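# Snap off alternating fruitlets from the branch tip

## Task

Thin the branch by breaking off every other fruitlet, starting with the one nearest the tip (1st, 3rd, 5th and onward, counted from the tip). Every removed fruitlet has to come to rest on the mat beneath; letting them fall from the branch onto it is fine. The 2nd, 4th and other even-numbered fruitlets must stay attached. Striking a fruitlet hard or clamping it with the full grip force can cause failure, and the result only counts if it holds without the robot supporting anything at the end.

## Robot and tools

Robot: a single six-joint arm (Trossen WXAI follower) with a two-finger parallel gripper and a wrist camera. The fingers point along the gripper's +x axis and close along its y axis. Cameras: cam_high, cam_low and cam_wrist, each 504x504 pixels.

Scene frame: origin on the table top directly beneath the arm's base, +z up, +y to the left when facing along +x. The base may be slightly tilted relative to the table. Reported end_effector_position (metres) is the point midway between the finger pads, 3 to 4 cm short of the fingertips; end_effector_quat_wxyz gives its orientation. These readings get less accurate when the arm is stretched out.

execute_actions takes "actions", a list holding zero or one item, plus an optional "pictures" boolean (images come back by default).
- Empty list: nothing is commanded; you just get the current state.
- Move: {"rows": [[...]], "steps": N}. There is one arm, so each row is one list of exactly 7 numbers: waist, shoulder, elbow, wrist pitch, wrist yaw, wrist roll (absolute target joint angles in radians, same order and meaning as the Joint positions line), then the gripper opening. Up to 15 rows; steps from 1 to 15 (default 15), each step lasting 1/30 s. Row k is used on step k; if rows run out the final row repeats.
- Wait: {"steps": N} with no rows, N up to 300; no new target is sent and the call returns after that many steps counted from the previous result.
A rejected call sends nothing to the robot.

Joint ranges (radians): waist -3.054 to 3.054, shoulder 0.000 to 3.142, elbow 0.000 to 2.356, wrist pitch -1.571 to 1.571, wrist yaw -1.571 to 1.571, wrist roll -3.142 to 3.142. A target more than 0.010 beyond a limit, and beyond the joint's last reported angle, gets the call refused. Actual limits may differ by up to 0.010 either way; overshooting targets are clipped there and a "joint sent to its limit" line may appear (possibly about a move still running). No such line does not prove more travel exists.

Gripper opening: absolute value from -1 to 1. +1 is fully open (pad gap 0.088 m); empty fingers touch near -0.80, and values down to -1 close no further. Fully open to closed takes at least about 0.5 s. Away from +1, the fingers settle where grip_measured equals your command. To hold something, command roughly 0.07 below grip_measured for a firm hold, less for a gentler one. Avoid commanding full squeeze on a fruitlet. Readings may carry a constant error of about 1 mm, and while squeezing something hard they read narrow by up to about 3 mm (0.061 on the opening scale). Items thinner than about 3 mm receive proportionally less force. Pad force tops out around 34 to 49 N and can spike briefly on first contact. grip_effort_n is the motor's own effort in newtons (negative closes, positive opens), capped near 83 N, offset and noisy, and it keeps some value when idle; "n/a" means no reading.

Motion behaviour: joint targets are held within a set lead of the measured angle each step (0.211 rad for waist, shoulder, elbow; 0.213 wrist pitch; 0.267 wrist yaw; 0.228 wrist roll), and if targets would shift the gripper more than 70 mm from where it is, all are scaled back. Far moves therefore need several calls. Friction may leave joints short of target, especially at long reach, and tiny changes may not happen, so compare Joint positions after each move. Between calls the arm keeps heading for the last row sent until it nearly stops or a step is HELD; after that only a new action moves or pushes it further. Moving fingers keep moving anyway.

Result lines: state (position, quaternion, linear and angular velocities); Joint positions and Joint velocities (six joints, then pad gap in m and m/s); grip_measured; grip_effort_n; Joint torques and External joint torques (external load estimates including friction and held weight; "no reading" means none). "joint command not followed" means the clearance check altered or blocked targets (mounting blocks and posts count as part of the arm). HELD marks steps where your row was not sent in full. MOTOR HOT appears from 50 °C; at 95 °C an OVER-TEMPERATURE FAULT holds the arm, and if cooling fails within 30 to 60 s the arm loses power and drops. TORQUE FAULT: contact torque reaching a joint's load limit (waist 18.2, shoulder 22.5, elbow 22.4, wrist pitch 5.92, wrist yaw 5.9, wrist roll 5.54 N m, held weight included) halts the arm for 10 s and drops the rest of that call.

zoom_image: {"camera": one of cam_high, cam_low, cam_wrist, "region": [x0, y0, x1, y1]} in pixels of that camera's latest image, top-left origin, at most 504 by 504; returns an enlarged view.
show_instructions: no arguments; shows the scene's reference images. read_manual: optional "section" (only "licences"); returns URDF licence text. Neither moves anything.
finished_scene: {"scene": current scene number}; ends that scene for good, grades it, and gives the next task if any. Only call it once the even fruitlets remain attached and all odd ones rest on the mat. Replying with no tool call ends everything.

Avoid: hard impacts on fruitlets, full-force squeezes, dropping anything off the table, slams, heavy pushing, and long holds under load. Loose objects may occasionally be nudged by outside disturbances.

Each tool is called after "Emit:" as name(argument=value, ...) on one line, values as JSON.

Reference images:

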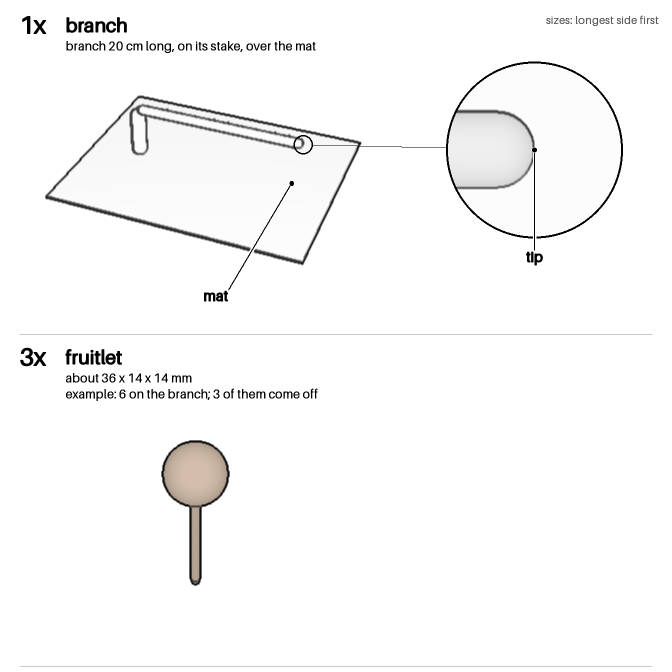

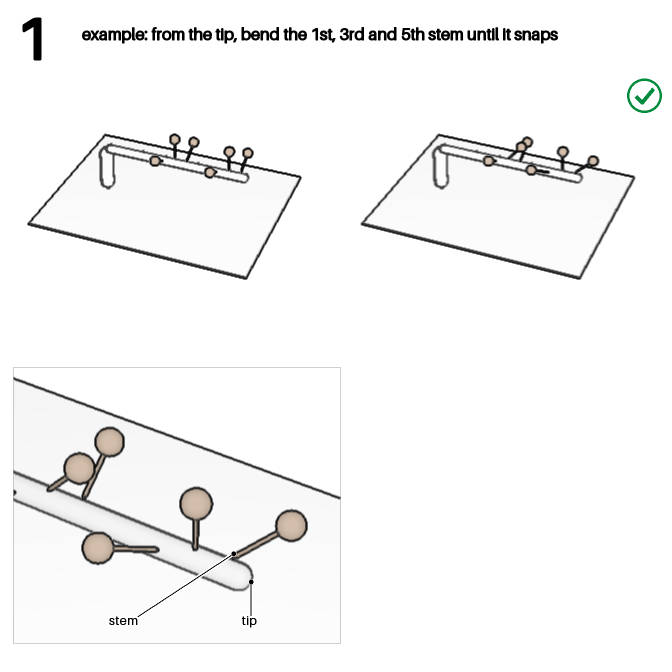

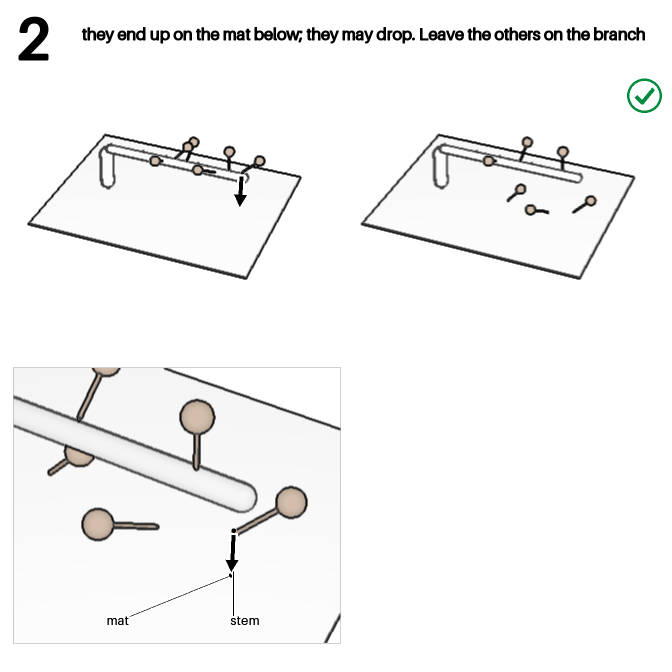

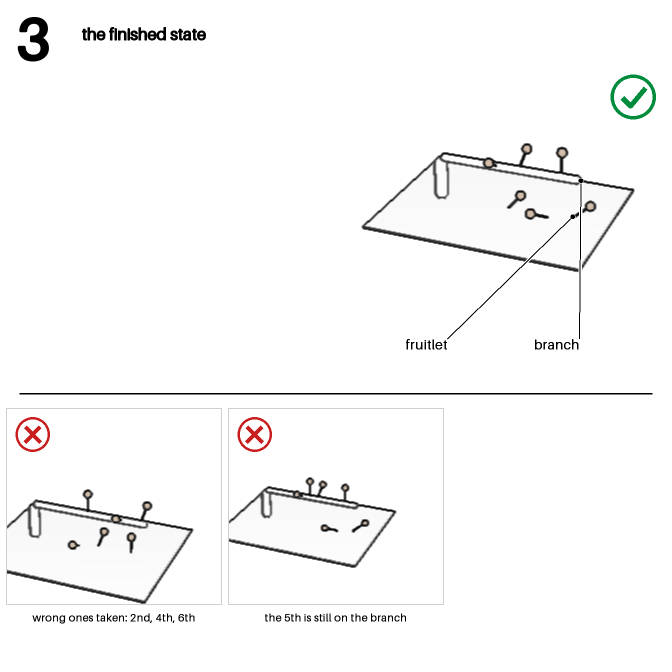

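## Session

Emit:
execute_actions(actions=[])

Scene clock: 0.00 s of 4200.00 s.
end_effector_position=(+0.4270, +0.4297, +0.1127) grip_measured=+0.549 grip_effort_n=n/a end_effector_quat_wxyz=(+0.766, -0.012, +0.211, +0.608) end_effector_velocity=(-0.002, -0.000, +0.004) end_effector_angular_velocity=(-0.007, -0.011, +0.022)
Joint positions: [ 0.437  2.267  1.422  1.459 -0.801  0.864  0.066]
Joint velocities: [-0.007 -0.007 -0.002  0.007 -0.022 -0.007 -0.   ]
Joint torques (N m, as the arm reports them, + toward a larger angle): no reading
External joint torques (N m, as the arm's controller estimates them; a push from outside toward a larger angle lowers the number): no reading
Motor temperatures (°C, as the motors report them): [27 25 27 25 26 26]
Heat: hottest waist 27 °C (+0.0 °C/min).

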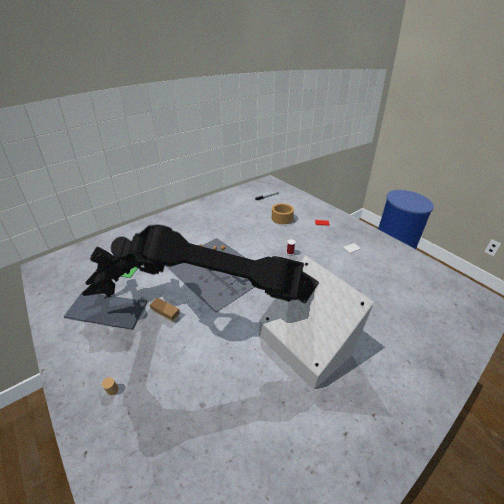

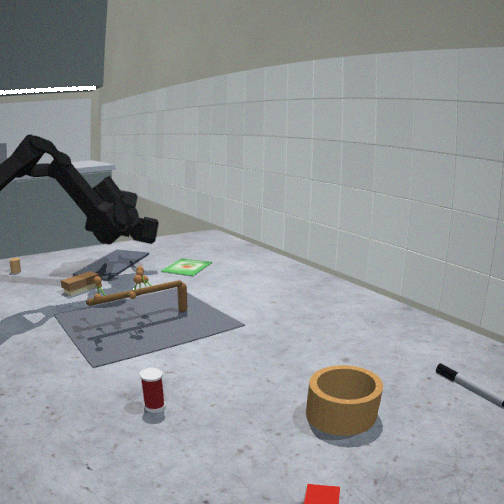

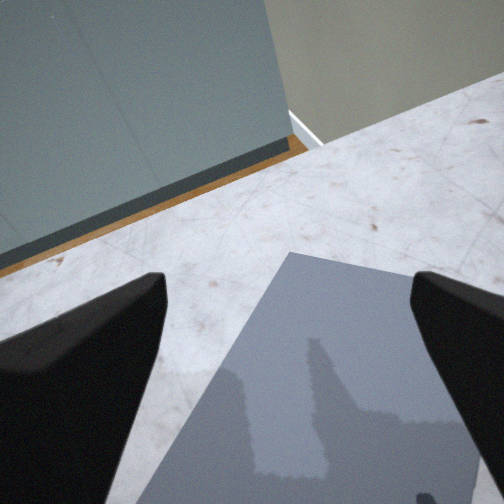

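Emit:
zoom_image(camera="cam_low", region=[40, 220, 260, 380])

Emit:
zoom_image(camera="cam_high", region=[50, 200, 330, 400])

Region (40, 220, 260, 380) of cam_low's 504x504 image, scaled by 2.291, with more detail than that image has; it fills the top 367 rows of this view, and the rest is white.

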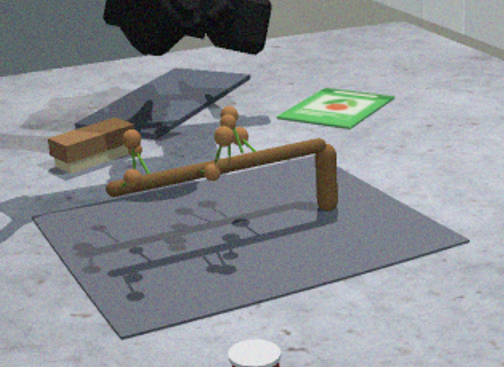

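Region (50, 200, 330, 400) of cam_high's 504x504 image, scaled by 1.800, with more detail than that image has; it fills the top 360 rows of this view, and the rest is white.

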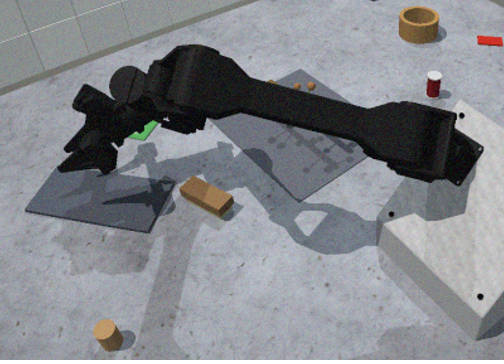

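Emit:
execute_actions(actions=[{"rows":[[0.4,2.15,1.4,1.2,-0.8,0.7,1],[0.35,2.05,1.37,0.9,-0.78,0.5,1],[0.25,1.97,1.34,0.6,-0.76,0.3,1],[0.1,1.92,1.3,0.3,-0.74,0.1,1],[-0.05,1.92,1.284,0.2,-0.72,-0.1,1]],"steps":15}], pictures=false)

Emit:
execute_actions(actions=[{"rows":[[-0.408,1.92,1.284,-1.266,-0.708,-0.488,1]],"steps":15}], pictures=false)

Emit:
execute_actions(actions=[{"steps":20}])

Scene clock: 99.73 s of 4200.00 s.
end_effector_position=(+0.5193, +0.2951, +0.2834) grip_measured=+0.980 grip_effort_n=14.2 end_effector_quat_wxyz=(+0.879, -0.270, +0.095, +0.381) end_effector_velocity=(+0.139, -0.505, +0.186) end_effector_angular_velocity=(-1.260, -0.716, -1.138)
Joint positions: [ 0.012  1.947  1.311  0.855 -0.727  0.252  0.087]
Joint velocities: [-0.926 -0.242 -0.154 -1.59   0.11  -1.736  0.002]
Joint torques (N m, as the arm reports them, + toward a larger angle): [-4.41 -7.12  3.37  0.63  0.37 -0.23]
External joint torques (N m, as the arm's controller estimates them; a push from outside toward a larger angle lowers the number): [ 0.88 -1.04 -0.59 -0.31  0.11 -0.25]
Motor temperatures (°C, as the motors report them): [35 35 28 28 26 26]
Heat: hottest waist 35 °C (+2.0 °C/min).
Steps of this call (steps 1 to 90: nothing new was sent; then 96.23 s passed at rest; steps 91 to 105: all 15 steps of this action). Readings (joint positions):
91: [0.436 2.251 1.419 1.410 -0.801 0.826]
92: [0.429 2.221 1.407 1.341 -0.801 0.773]
94: [0.391 2.173 1.380 1.277 -0.794 0.701]
98: [0.262 2.056 1.344 1.150 -0.757 0.565]
105: the state above

Scene clock: 100.23 s of 4200.00 s.
end_effector_position=(+0.5111, +0.0547, +0.3547) grip_measured=+0.984 grip_effort_n=14.2 end_effector_quat_wxyz=(+0.864, -0.437, +0.217, +0.125) end_effector_velocity=(-0.132, -0.184, -0.201) end_effector_angular_velocity=(-0.141, +1.021, -0.708)
Joint positions: [-0.413  1.931  1.297  0.188 -0.706 -0.4    0.087]
Joint velocities: [-0.081 -0.007 -0.027 -1.619 -0.007 -0.842 -0.   ]
Joint torques (N m, as the arm reports them, + toward a larger angle): [-4.17 -6.65  4.35  0.82  0.21 -0.23]
External joint torques (N m, as the arm's controller estimates them; a push from outside toward a larger angle lowers the number): [ 0.86 -1.15 -0.88 -0.38  0.06 -0.23]
Motor temperatures (°C, as the motors report them): [35 35 28 28 26 26]
Heat: hottest waist 35 °C (+2.0 °C/min).
Steps of this call (steps 1 to 15: all 15 steps of this action). Readings (joint positions):
1: [-0.019 1.944 1.308 0.818 -0.726 0.213]
2: [-0.051 1.944 1.307 0.784 -0.725 0.177]
4: [-0.117 1.944 1.304 0.713 -0.721 0.106]
8: [-0.255 1.943 1.301 0.570 -0.716 -0.044]
15: the state above

Scene clock: 100.90 s of 4200.00 s.
end_effector_position=(+0.3565, +0.0265, +0.2365) grip_measured=+0.984 grip_effort_n=12.8 end_effector_quat_wxyz=(+0.775, -0.114, +0.621, +0.031) end_effector_velocity=(-0.276, +0.076, -0.073) end_effector_angular_velocity=(+0.580, +1.080, -1.043)
Joint positions: [-0.407  1.931  1.292 -0.939 -0.706 -0.482  0.087]
Joint velocities: [-0.002 -0.002 -0.012 -1.604 -0.007 -0.007 -0.   ]
Joint torques (N m, as the arm reports them, + toward a larger angle): [-4.91 -6.14  4.04  0.33 -0.09 -0.25]
External joint torques (N m, as the arm's controller estimates them; a push from outside toward a larger angle lowers the number): [ 0.86 -1.12 -0.8  -0.31 -0.06 -0.26]
Motor temperatures (°C, as the motors report them): [35 35 28 28 26 26]
Heat: hottest waist 35 °C (+2.0 °C/min).
Steps of this call (steps 1 to 20: the robot went on to your last target). Readings (joint positions):
1: [-0.414 1.931 1.296 0.131 -0.706 -0.422]
2: [-0.412 1.931 1.295 0.075 -0.706 -0.439]
4: [-0.409 1.931 1.294 -0.038 -0.706 -0.459]
8: [-0.407 1.931 1.294 -0.262 -0.706 -0.476]
20: the state above

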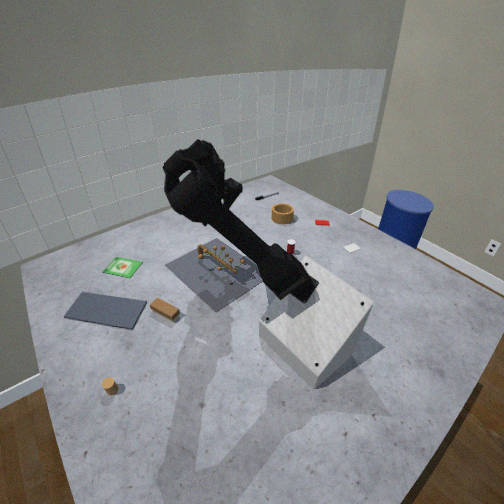

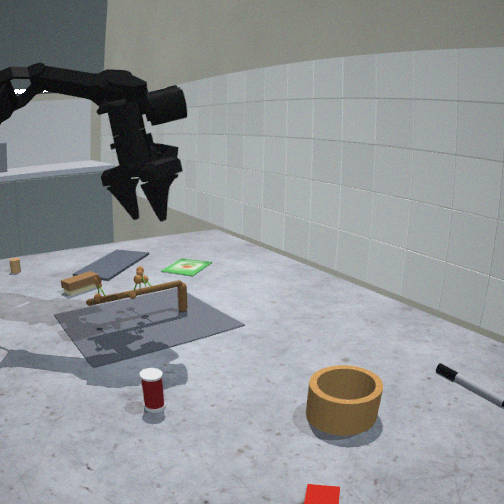

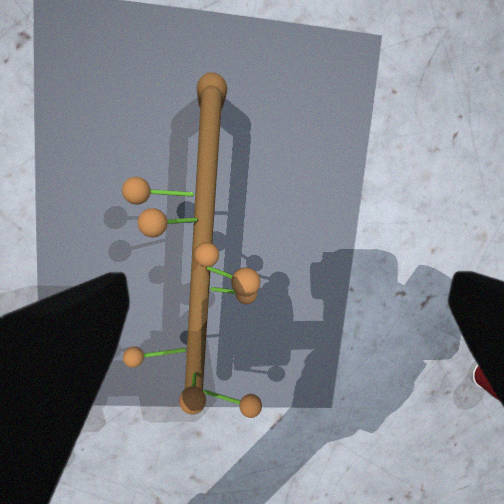

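Emit:
execute_actions(actions=[])

Scene clock: 105.10 s of 4200.00 s.
end_effector_position=(+0.3015, +0.0484, +0.2291) grip_measured=+0.984 grip_effort_n=12.3 end_effector_quat_wxyz=(+0.707, +0.002, +0.708, -0.003) end_effector_velocity=(+0.001, +0.001, +0.001) end_effector_angular_velocity=(+0.002, -0.013, +0.014)
Joint positions: [-0.407  1.929  1.289 -1.264 -0.706 -0.482  0.087]
Joint velocities: [-0.002 -0.007 -0.002  0.007 -0.007 -0.007 -0.   ]
Joint torques (N m, as the arm reports them, + toward a larger angle): [-4.6  -5.53  3.96 -0.03 -0.11 -0.25]
External joint torques (N m, as the arm's controller estimates them; a push from outside toward a larger angle lowers the number): [ 0.83 -1.02 -0.4  -0.28 -0.08 -0.25]
Motor temperatures (°C, as the motors report them): [35 34 28 27 26 26]
Heat: hottest waist 35 °C (+2.0 °C/min).
Steps of this call (steps 1 to 30: the robot went on to your last target; steps 31 to 90: nothing new was sent; then 1.20 s passed at rest). Readings (joint positions):
1: [-0.407 1.931 1.292 -0.995 -0.706 -0.482]
2: [-0.407 1.931 1.292 -1.052 -0.706 -0.482]
4: [-0.407 1.931 1.291 -1.154 -0.706 -0.482]
8: [-0.407 1.930 1.289 -1.232 -0.706 -0.482]
90: the state above
The arm was judged still, so your last target was given up. Only a new action makes it travel on or press farther. Fingers that are still opening or closing keep moving.

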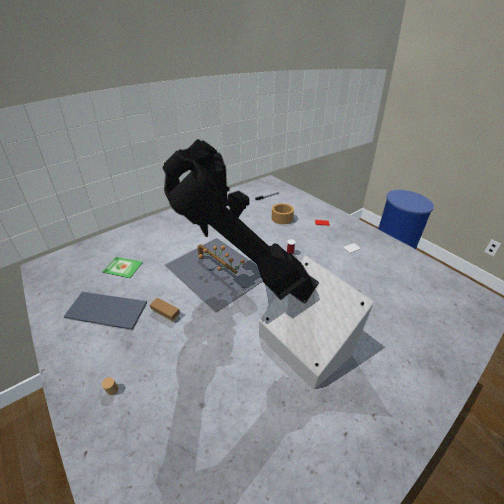

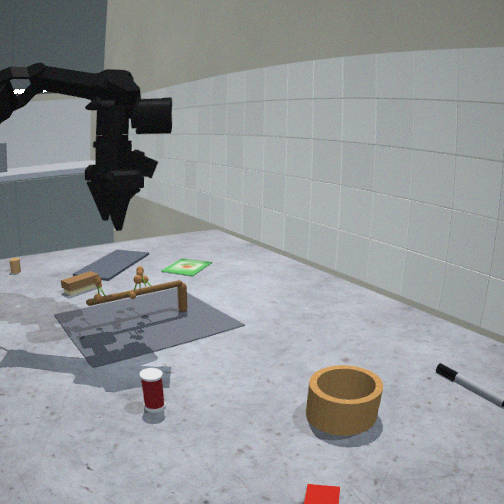

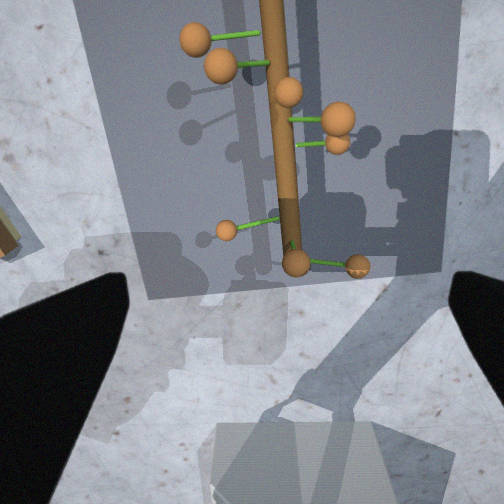

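Emit:
execute_actions(actions=[{"rows":[[-0.39,2.0,1.4,-1.29,-0.712,-0.46,1],[-0.37,2.1,1.55,-1.32,-0.718,-0.44,1],[-0.35,2.2,1.7,-1.35,-0.723,-0.42,1],[-0.340,2.274,1.808,-1.380,-0.728,-0.401,1]],"steps":15}], pictures=false)

Emit:
execute_actions(actions=[{"steps":25}])

Scene clock: 141.00 s of 4200.00 s.
end_effector_position=(+0.3981, +0.0422, +0.2332) grip_measured=+0.984 grip_effort_n=12.3 end_effector_quat_wxyz=(+0.710, -0.007, +0.704, +0.003) end_effector_velocity=(+0.025, +0.015, +0.029) end_effector_angular_velocity=(-0.024, -0.080, +0.043)
Joint positions: [-0.341  2.255  1.794 -1.374 -0.726 -0.409  0.087]
Joint velocities: [-0.007 -0.002  0.139 -0.037 -0.007  0.022  0.   ]
Joint torques (N m, as the arm reports them, + toward a larger angle): [-5.91 -4.56  4.64 -0.1  -0.09  0.23]
External joint torques (N m, as the arm's controller estimates them; a push from outside toward a larger angle lowers the number): [ 1.26  1.16  0.75 -0.25 -0.1   0.22]
Motor temperatures (°C, as the motors report them): [35 32 29 26 26 26]
Heat: hottest waist 35 °C (+0.0 °C/min).
Steps of this call (steps 1 to 90: nothing new was sent; then 32.40 s passed at rest; steps 91 to 105: all 15 steps of this action). Readings (joint positions):
91: [-0.406 1.939 1.305 -1.279 -0.706 -0.482]
92: [-0.401 1.968 1.346 -1.299 -0.706 -0.476]
94: [-0.382 2.060 1.465 -1.314 -0.717 -0.449]
98: [-0.346 2.224 1.672 -1.357 -0.721 -0.418]
105: the state above

Scene clock: 141.83 s of 4200.00 s.
end_effector_position=(+0.3987, +0.0411, +0.2324) grip_measured=+0.984 grip_effort_n=12.3 end_effector_quat_wxyz=(+0.709, -0.005, +0.705, +0.001) end_effector_velocity=(-0.000, +0.003, +0.001) end_effector_angular_velocity=(+0.022, -0.005, +0.001)
Joint positions: [-0.341  2.262  1.8   -1.377 -0.726 -0.407  0.087]
Joint velocities: [-0.002 -0.002 -0.002 -0.007 -0.022 -0.007 -0.   ]
Joint torques (N m, as the arm reports them, + toward a larger angle): [-5.98 -5.14  5.46 -0.03 -0.09  0.21]
External joint torques (N m, as the arm's controller estimates them; a push from outside toward a larger angle lowers the number): [ 1.31  1.42  1.19 -0.28 -0.06  0.21]
Motor temperatures (°C, as the motors report them): [35 32 29 26 26 26]
Heat: hottest waist 35 °C (+0.0 °C/min).
Steps of this call (steps 1 to 15: the robot went on to your last target; steps 16 to 25: nothing new was sent). Readings (joint positions):
1: [-0.341 2.255 1.796 -1.375 -0.726 -0.408]
2: [-0.341 2.256 1.797 -1.376 -0.726 -0.408]
4: [-0.341 2.259 1.797 -1.377 -0.726 -0.408]
8: [-0.341 2.262 1.798 -1.377 -0.726 -0.407]
25: the state above
The arm was judged still, so your last target was given up. Only a new action makes it travel on or press farther. Fingers that are still opening or closing keep moving.

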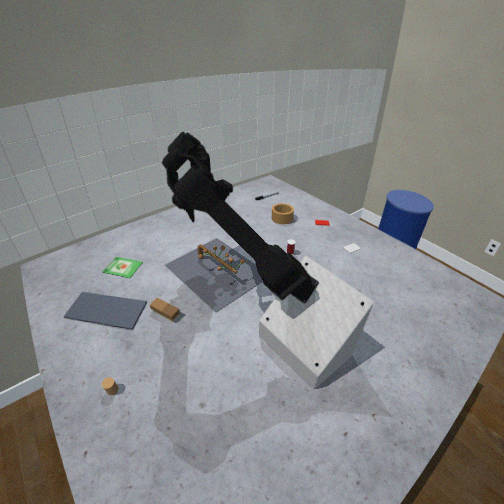

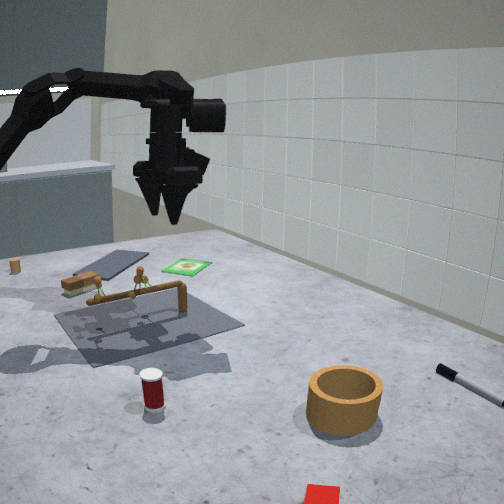

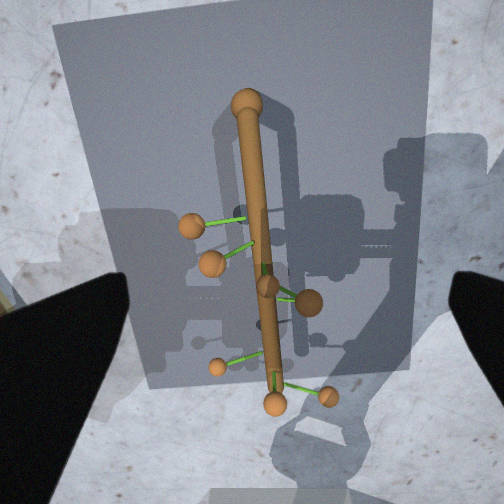

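Emit:
zoom_image(camera="cam_wrist", region=[160, 190, 380, 430])

Region (160, 190, 380, 430) of cam_wrist's 504x504 image, scaled by 2.100, with more detail than that image has; it fills the left 462 columns of this view, and the rest is white.

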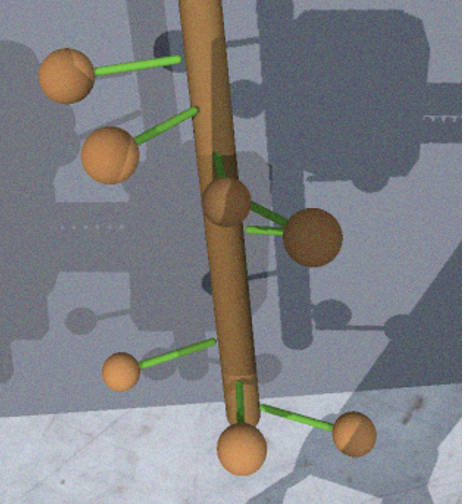

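Emit:
execute_actions(actions=[{"rows":[[-0.32,2.2,1.68,-1.3,-0.73,-0.6,0.2],[-0.29,2.13,1.54,-1.2,-0.735,-0.85,0.2],[-0.26,2.06,1.4,-1.1,-0.74,-1.1,0.2],[-0.23,1.99,1.26,-1.0,-0.75,-1.35,0.2],[-0.2,1.92,1.12,-0.91,-0.755,-1.55,0.2],[-0.169,1.857,0.987,-0.822,-0.7615,-1.744,0.2]],"steps":15}], pictures=false)

Emit:
execute_actions(actions=[{"steps":40}])

Scene clock: 236.20 s of 4200.00 s.
end_effector_position=(+0.3103, +0.0805, +0.1540) grip_measured=+0.210 grip_effort_n=-16.5 end_effector_quat_wxyz=(+0.607, -0.391, +0.586, +0.369) end_effector_velocity=(-0.359, -0.175, -0.226) end_effector_angular_velocity=(-0.005, +0.927, +0.828)
Joint positions: [-0.17   1.86   1.073 -0.846 -0.76  -1.27   0.049]
Joint velocities: [-0.012  0.134 -1.16   0.022  0.095 -1.722 -0.004]
Joint torques (N m, as the arm reports them, + toward a larger angle): [-4.54 -5.63  5.46  0.69 -0.2  -0.27]
External joint torques (N m, as the arm's controller estimates them; a push from outside toward a larger angle lowers the number): [ 0.7   0.28  0.14  0.03  0.   -0.27]
Motor temperatures (°C, as the motors report them): [38 31 31 26 26 26]
Heat: hottest waist 38 °C (+1.0 °C/min).
Steps of this call (steps 1 to 90: nothing new was sent; then 90.87 s passed at rest; steps 91 to 105: all 15 steps of this action). Readings (joint positions):
91: [-0.340 2.255 1.781 -1.357 -0.727 -0.444]
92: [-0.337 2.231 1.736 -1.313 -0.728 -0.502]
94: [-0.312 2.157 1.621 -1.207 -0.728 -0.619]
98: [-0.203 1.967 1.401 -0.982 -0.754 -0.856]
105: the state above

Scene clock: 237.53 s of 4200.00 s.
end_effector_position=(+0.2894, +0.0706, +0.1402) grip_measured=+0.203 grip_effort_n=-16.5 end_effector_quat_wxyz=(+0.501, -0.498, +0.504, +0.497) end_effector_velocity=(-0.001, -0.000, +0.002) end_effector_angular_velocity=(+0.008, -0.001, -0.003)
Joint positions: [-0.17   1.865  0.995 -0.824 -0.758 -1.738  0.049]
Joint velocities: [-0.007 -0.002 -0.002 -0.007 -0.007 -0.007 -0.   ]
Joint torques (N m, as the arm reports them, + toward a larger angle): [-4.25 -5.42  2.97  0.2  -0.17 -0.26]
External joint torques (N m, as the arm's controller estimates them; a push from outside toward a larger angle lowers the number): [ 0.92 -0.83 -0.65  0.03 -0.12 -0.26]
Motor temperatures (°C, as the motors report them): [38 31 31 26 26 26]
Heat: hottest waist 38 °C (+1.0 °C/min).
Steps of this call (steps 1 to 30: the robot went on to your last target; steps 31 to 40: nothing new was sent). Readings (joint positions):
1: [-0.170 1.865 1.041 -0.845 -0.758 -1.329]
2: [-0.170 1.866 1.021 -0.841 -0.758 -1.389]
4: [-0.170 1.866 1.006 -0.832 -0.758 -1.507]
8: [-0.170 1.865 1.001 -0.825 -0.758 -1.672]
40: the state above
The arm was judged still, so your last target was given up. Only a new action makes it travel on or press farther. Fingers that are still opening or closing keep moving.

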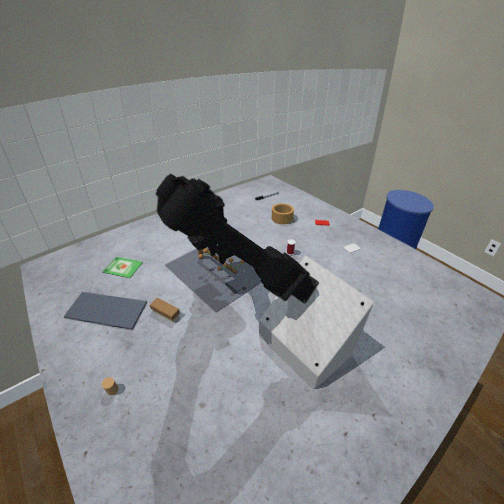

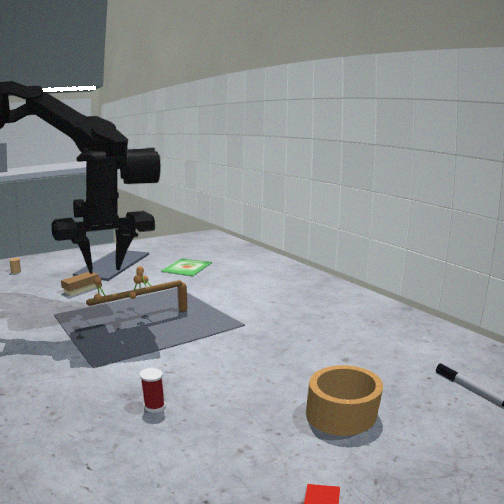

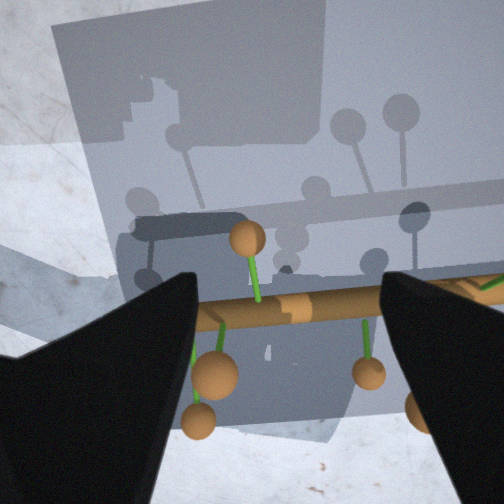

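Emit:
execute_actions(actions=[{"rows":[[-0.155,1.855,0.975,-0.8,-0.76,-1.725,0.2],[-0.14,1.85,0.96,-0.78,-0.762,-1.71,0.2],[-0.128,1.843,0.94,-0.755,-0.764,-1.69,0.2],[-0.116,1.838,0.925,-0.73,-0.766,-1.67,0.2],[-0.105,1.833,0.910,-0.706,-0.767,-1.655,0.2]],"steps":15}], pictures=false)

Emit:
execute_actions(actions=[{"steps":10}])

Scene clock: 269.17 s of 4200.00 s.
end_effector_position=(+0.2814, +0.0772, +0.1205) grip_measured=+0.203 grip_effort_n=-16.5 end_effector_quat_wxyz=(+0.498, -0.501, +0.501, +0.499) end_effector_velocity=(-0.003, +0.003, +0.000) end_effector_angular_velocity=(+0.007, -0.004, -0.000)
Joint positions: [-0.108  1.843  0.919 -0.711 -0.764 -1.663  0.049]
Joint velocities: [ 0.002 -0.017 -0.017  0.007 -0.007  0.007 -0.   ]
Joint torques (N m, as the arm reports them, + toward a larger angle): [-3.91 -5.49  2.76  0.2  -0.2   0.21]
External joint torques (N m, as the arm's controller estimates them; a push from outside toward a larger angle lowers the number): [ 1.06 -0.99 -0.58  0.02 -0.14  0.21]
Motor temperatures (°C, as the motors report them): [36 31 29 26 26 26]
Heat: hottest waist 36 °C (-2.0 °C/min).
Steps of this call (steps 1 to 90: nothing new was sent; then 28.13 s passed at rest; steps 91 to 105: all 15 steps of this action). Readings (joint positions):
91: [-0.169 1.865 0.993 -0.819 -0.758 -1.738]
92: [-0.165 1.863 0.988 -0.808 -0.758 -1.736]
94: [-0.150 1.857 0.967 -0.778 -0.760 -1.714]
98: [-0.114 1.847 0.929 -0.730 -0.763 -1.677]
105: the state above

Scene clock: 269.50 s of 4200.00 s.
end_effector_position=(+0.2813, +0.0771, +0.1201) grip_measured=+0.203 grip_effort_n=-16.5 end_effector_quat_wxyz=(+0.499, -0.501, +0.501, +0.499) end_effector_velocity=(-0.005, +0.002, -0.000) end_effector_angular_velocity=(+0.009, +0.017, -0.021)
Joint positions: [-0.108  1.843  0.917 -0.708 -0.764 -1.662  0.049]
Joint velocities: [ 0.002 -0.002 -0.002 -0.022 -0.007  0.007  0.   ]
Joint torques (N m, as the arm reports them, + toward a larger angle): [-3.95 -5.53  2.73  0.21 -0.19  0.2 ]
External joint torques (N m, as the arm's controller estimates them; a push from outside toward a larger angle lowers the number): [ 0.99 -1.09 -0.54  0.05 -0.13  0.2 ]
Motor temperatures (°C, as the motors report them): [36 31 29 26 26 26]
Heat: hottest waist 36 °C (-2.0 °C/min).
Steps of this call (steps 1 to 10: the robot went on to your last target). Readings (joint positions):
1: [-0.108 1.843 0.919 -0.710 -0.764 -1.663]
2: [-0.108 1.843 0.919 -0.710 -0.764 -1.662]
4: [-0.108 1.843 0.918 -0.709 -0.764 -1.662]
8: [-0.108 1.843 0.918 -0.708 -0.764 -1.662]
10: the state above

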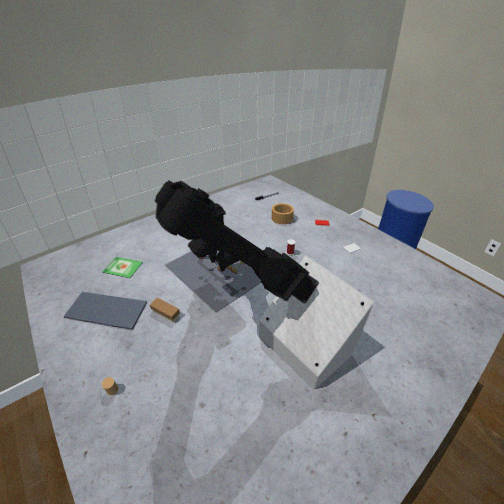

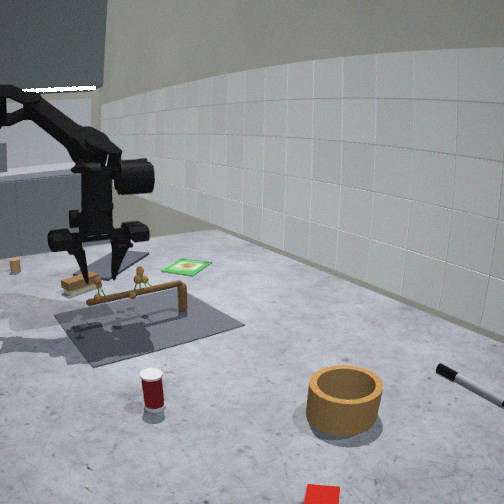

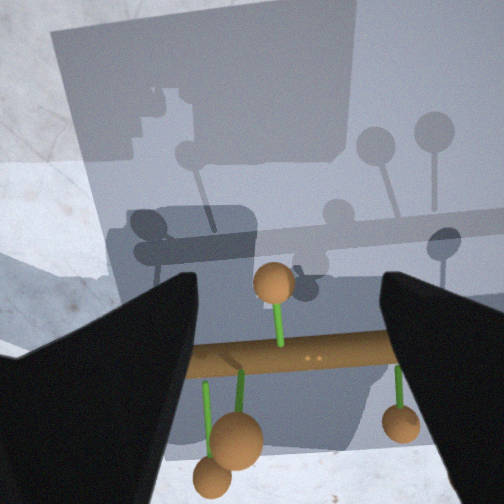

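Emit:
execute_actions(actions=[{"rows":[[-0.098,1.84,0.908,-0.693,-0.765,-1.65,0.1],[-0.088,1.837,0.898,-0.677,-0.766,-1.636,0.0],[-0.079,1.835,0.889,-0.66,-0.767,-1.623,-0.05],[-0.07,1.832,0.88,-0.645,-0.768,-1.61,-0.1],[-0.064,1.8306,0.8715,-0.631,-0.769,-1.598,-0.1]],"steps":15}], pictures=false)

Emit:
execute_actions(actions=[{"steps":10}])

Scene clock: 296.17 s of 4200.00 s.
end_effector_position=(+0.2780, +0.0807, +0.1073) grip_measured=-0.093 grip_effort_n=-16.5 end_effector_quat_wxyz=(+0.499, -0.501, +0.501, +0.499) end_effector_velocity=(-0.001, +0.003, -0.001) end_effector_angular_velocity=(+0.022, -0.001, -0.019)
Joint positions: [-0.067  1.84   0.88  -0.635 -0.765 -1.605  0.034]
Joint velocities: [ 0.002 -0.002 -0.007  0.007 -0.022  0.022 -0.002]
Joint torques (N m, as the arm reports them, + toward a larger angle): [-3.92 -5.43  2.6   0.2  -0.19  0.2 ]
External joint torques (N m, as the arm's controller estimates them; a push from outside toward a larger angle lowers the number): [ 0.99 -0.92 -0.61  0.01 -0.13  0.2 ]
Motor temperatures (°C, as the motors report them): [35 31 29 26 26 26]
Heat: hottest waist 35 °C (-3.0 °C/min).
Steps of this call (steps 1 to 15: the robot went on to your last target; steps 16 to 90: nothing new was sent; then 23.17 s passed at rest; steps 91 to 105: all 15 steps of this action). Readings (joint positions):
91: [-0.107 1.843 0.917 -0.705 -0.764 -1.660]
92: [-0.105 1.843 0.915 -0.698 -0.764 -1.655]
94: [-0.094 1.842 0.906 -0.677 -0.764 -1.640]
98: [-0.071 1.841 0.885 -0.647 -0.765 -1.614]
105: the state above

Scene clock: 296.50 s of 4200.00 s.
end_effector_position=(+0.2779, +0.0807, +0.1071) grip_measured=-0.097 grip_effort_n=-16.5 end_effector_quat_wxyz=(+0.499, -0.501, +0.502, +0.499) end_effector_velocity=(+0.001, +0.001, +0.001) end_effector_angular_velocity=(+0.007, -0.007, -0.004)
Joint positions: [-0.067  1.84   0.879 -0.634 -0.765 -1.604  0.034]
Joint velocities: [-0.002 -0.002 -0.002  0.007 -0.007  0.007 -0.   ]
Joint torques (N m, as the arm reports them, + toward a larger angle): [-3.89 -5.54  2.58  0.22 -0.19  0.21]
External joint torques (N m, as the arm's controller estimates them; a push from outside toward a larger angle lowers the number): [ 1.04 -1.02 -0.62  0.02 -0.14  0.21]
Motor temperatures (°C, as the motors report them): [35 31 29 26 26 26]
Heat: hottest waist 35 °C (-3.0 °C/min).
Steps of this call (steps 1 to 10: the robot went on to your last target). Readings (joint positions):
1: [-0.067 1.840 0.880 -0.634 -0.765 -1.605]
2: [-0.067 1.840 0.879 -0.634 -0.765 -1.605]
4: [-0.067 1.840 0.879 -0.634 -0.765 -1.604]
8: [-0.067 1.840 0.879 -0.634 -0.765 -1.604]
10: the state above

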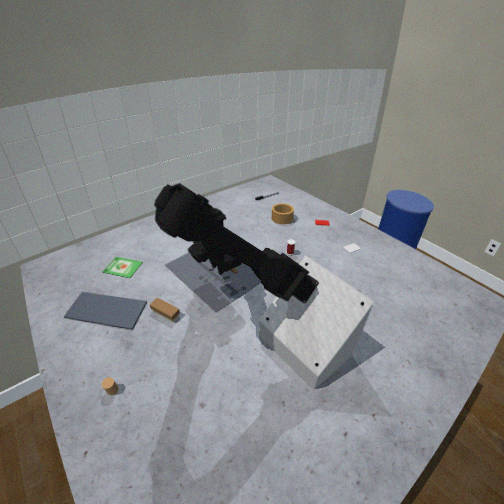

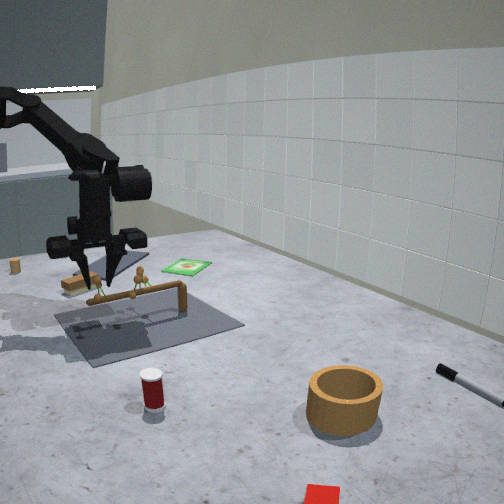

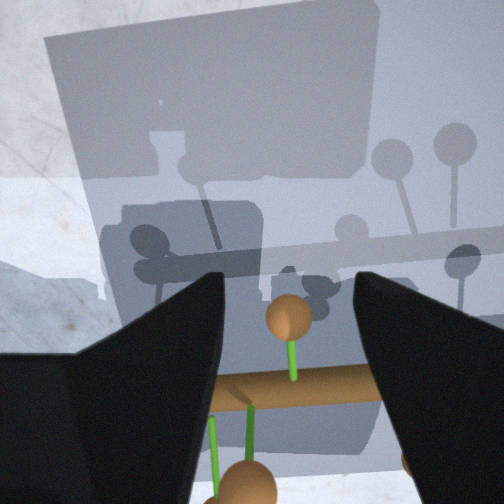

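Emit:
zoom_image(camera="cam_low", region=[50, 230, 200, 330])

Emit:
zoom_image(camera="cam_wrist", region=[200, 250, 380, 410])

Region (50, 230, 200, 330) of cam_low's 504x504 image, scaled by 3.360, with more detail than that image has.

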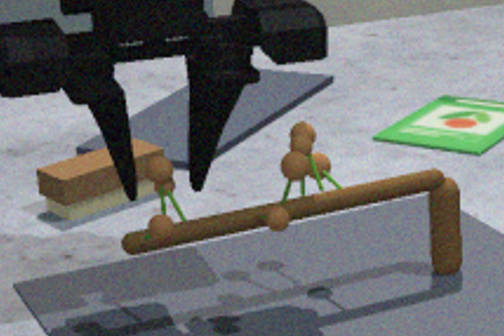

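Region (200, 250, 380, 410) of cam_wrist's 504x504 image, scaled by 2.800, with more detail than that image has.

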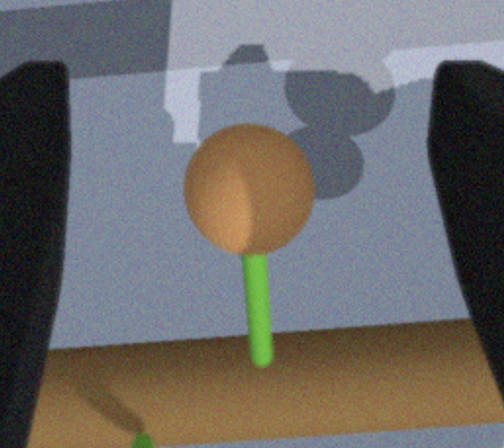

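Emit:
execute_actions(actions=[{"rows":[[-0.064,1.8306,0.8715,-0.631,-0.769,-1.598,-0.2],[-0.064,1.8306,0.8715,-0.631,-0.769,-1.598,-0.3],[-0.064,1.8306,0.8715,-0.631,-0.769,-1.598,-0.4],[-0.064,1.8306,0.8715,-0.631,-0.769,-1.598,-0.45],[-0.064,1.8306,0.8715,-0.631,-0.769,-1.598,-0.48]],"steps":15}])

Scene clock: 326.23 s of 4200.00 s.
end_effector_position=(+0.2779, +0.0807, +0.1071) grip_measured=-0.471 grip_effort_n=-16.5 end_effector_quat_wxyz=(+0.499, -0.501, +0.501, +0.499) end_effector_velocity=(-0.002, +0.003, +0.001) end_effector_angular_velocity=(+0.007, +0.003, +0.007)
Joint positions: [-0.067  1.84   0.879 -0.633 -0.766 -1.604  0.016]
Joint velocities: [ 0.002 -0.007 -0.002 -0.007 -0.007 -0.007 -0.003]
Joint torques (N m, as the arm reports them, + toward a larger angle): [-3.9  -5.54  2.58  0.21 -0.19  0.2 ]
External joint torques (N m, as the arm's controller estimates them; a push from outside toward a larger angle lowers the number): [ 0.99 -1.   -0.6   0.03 -0.13  0.2 ]
Motor temperatures (°C, as the motors report them): [35 31 29 26 26 26]
Heat: hottest waist 35 °C (-1.0 °C/min).
Steps of this call (steps 1 to 15: the robot went on to your last target; steps 16 to 90: nothing new was sent; then 26.23 s passed at rest; steps 91 to 105: all 15 steps of this action). Readings (joint positions):
91: [-0.067 1.840 0.879 -0.633 -0.765 -1.604]
92: [-0.067 1.840 0.879 -0.633 -0.766 -1.604]
94: [-0.067 1.840 0.879 -0.633 -0.766 -1.604]
98: [-0.067 1.840 0.879 -0.633 -0.766 -1.604]
105: the state above

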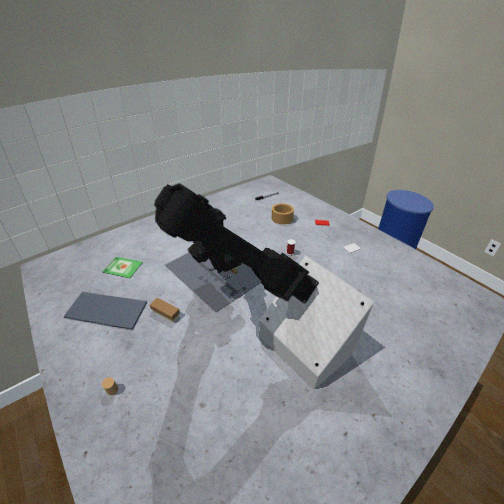

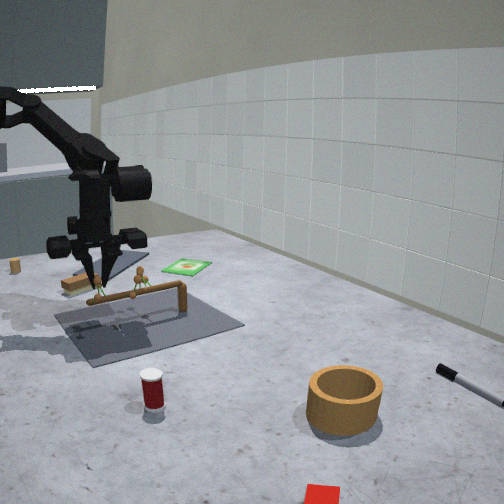

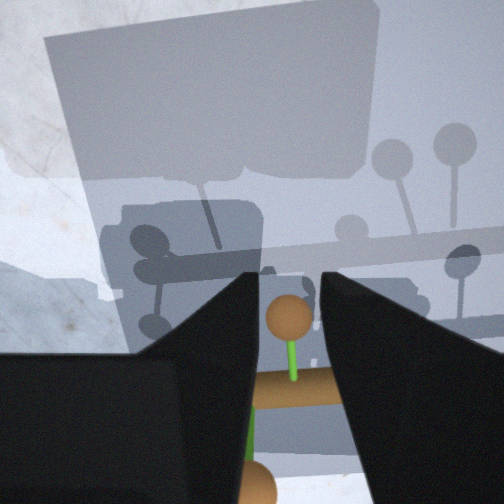

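Emit:
execute_actions(actions=[{"rows":[[-0.064,1.8306,0.8715,-0.631,-0.769,-1.598,-0.5],[-0.064,1.8306,0.8715,-0.631,-0.769,-1.598,-0.52],[-0.064,1.8306,0.8715,-0.631,-0.769,-1.598,-0.54],[-0.064,1.8306,0.8715,-0.631,-0.769,-1.598,-0.56]],"steps":15}])

Scene clock: 332.00 s of 4200.00 s.
end_effector_position=(+0.2779, +0.0808, +0.1071) grip_measured=-0.556 grip_effort_n=-16.5 end_effector_quat_wxyz=(+0.499, -0.501, +0.501, +0.499) end_effector_velocity=(+0.001, +0.001, +0.001) end_effector_angular_velocity=(+0.007, -0.007, -0.004)
Joint positions: [-0.066  1.84   0.879 -0.633 -0.766 -1.604  0.012]
Joint velocities: [-0.002 -0.002 -0.002  0.007 -0.007  0.007 -0.001]
Joint torques (N m, as the arm reports them, + toward a larger angle): [-3.89 -5.54  2.59  0.21 -0.19  0.2 ]
External joint torques (N m, as the arm's controller estimates them; a push from outside toward a larger angle lowers the number): [ 1.05 -1.01 -0.62  0.01 -0.13  0.2 ]
Motor temperatures (°C, as the motors report them): [35 31 29 26 26 26]
Heat: hottest waist 35 °C (-1.0 °C/min).
Steps of this call (steps 1 to 15: the robot went on to your last target; steps 16 to 90: nothing new was sent; then 2.27 s passed at rest; steps 91 to 105: all 15 steps of this action). Readings (joint positions):
91: [-0.067 1.840 0.879 -0.633 -0.766 -1.604]
92: [-0.067 1.840 0.879 -0.633 -0.766 -1.604]
94: [-0.066 1.840 0.879 -0.633 -0.766 -1.604]
98: [-0.066 1.840 0.879 -0.633 -0.766 -1.604]
105: the state above

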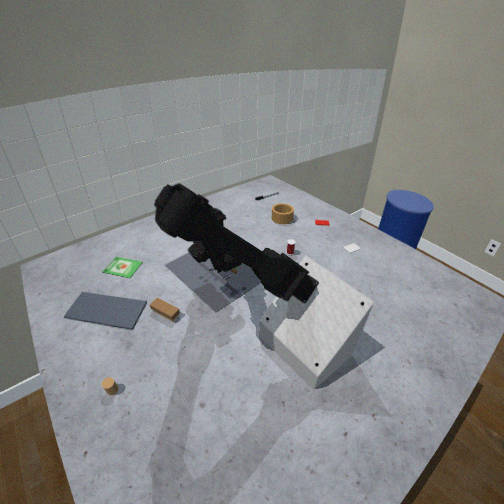

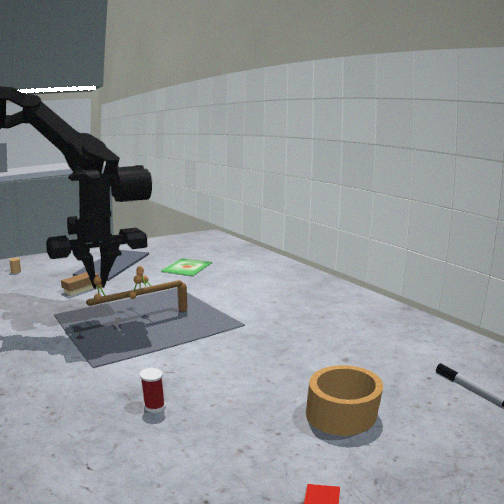

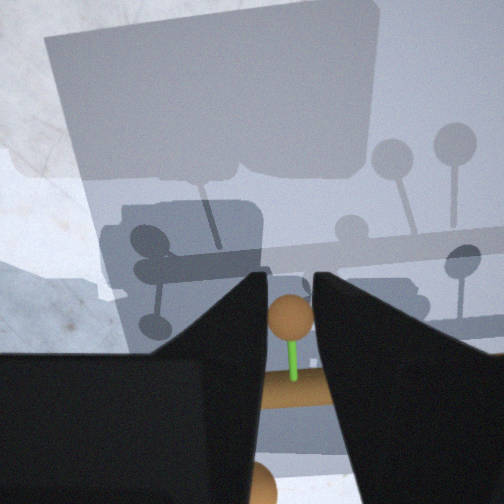

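Emit:
execute_actions(actions=[{"rows":[[-0.064,1.8306,0.8715,-0.631,-0.769,-1.598,-0.575],[-0.064,1.8306,0.8715,-0.631,-0.769,-1.598,-0.59],[-0.064,1.8306,0.8715,-0.631,-0.769,-1.598,-0.6]],"steps":15}])

Scene clock: 337.63 s of 4200.00 s.
end_effector_position=(+0.2778, +0.0808, +0.1070) grip_measured=-0.594 grip_effort_n=-31.9 end_effector_quat_wxyz=(+0.499, -0.501, +0.501, +0.499) end_effector_velocity=(+0.004, +0.001, +0.001) end_effector_angular_velocity=(+0.007, -0.018, +0.021)
Joint positions: [-0.066  1.84   0.878 -0.633 -0.766 -1.604  0.01 ]
Joint velocities: [-0.002 -0.002 -0.002  0.022 -0.007 -0.007 -0.001]
Joint torques (N m, as the arm reports them, + toward a larger angle): [-3.92 -5.54  2.59  0.2  -0.18  0.2 ]
External joint torques (N m, as the arm's controller estimates them; a push from outside toward a larger angle lowers the number): [ 0.97 -0.98 -0.63  0.01 -0.12  0.2 ]
Motor temperatures (°C, as the motors report them): [35 31 29 26 26 26]
Heat: hottest waist 35 °C (-1.0 °C/min).
Steps of this call (steps 1 to 15: the robot went on to your last target; steps 16 to 90: nothing new was sent; then 2.13 s passed at rest; steps 91 to 105: all 15 steps of this action). Readings (joint positions):
91: [-0.066 1.840 0.879 -0.633 -0.766 -1.604]
92: [-0.066 1.840 0.879 -0.633 -0.766 -1.604]
94: [-0.066 1.840 0.878 -0.633 -0.766 -1.604]
98: [-0.066 1.840 0.878 -0.633 -0.766 -1.604]
105: the state above

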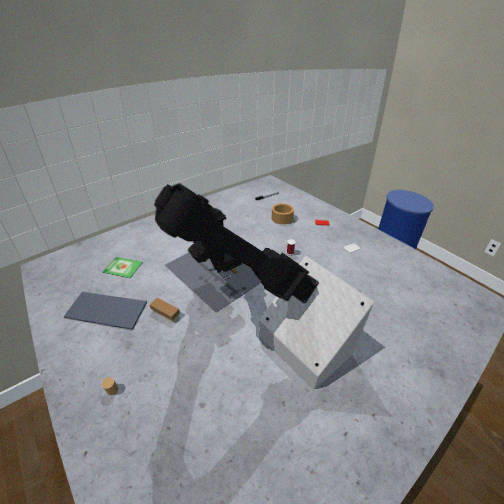

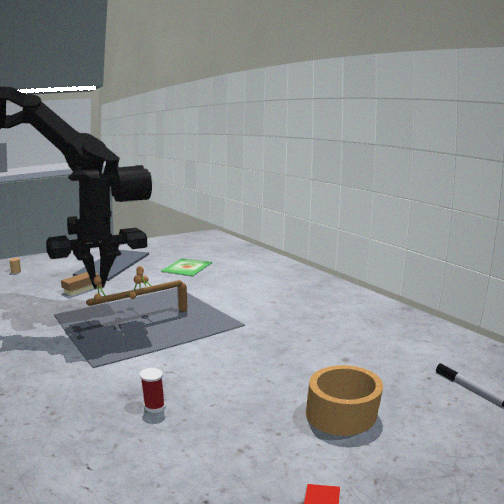

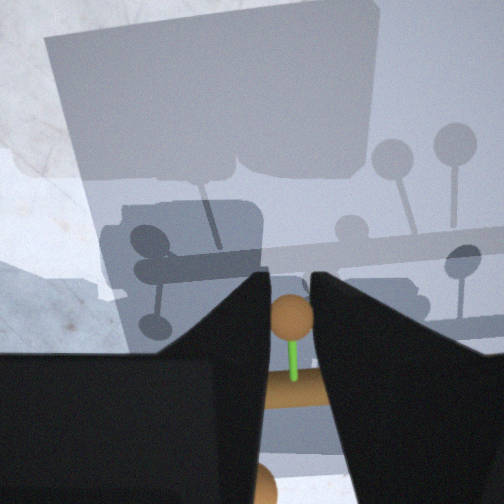

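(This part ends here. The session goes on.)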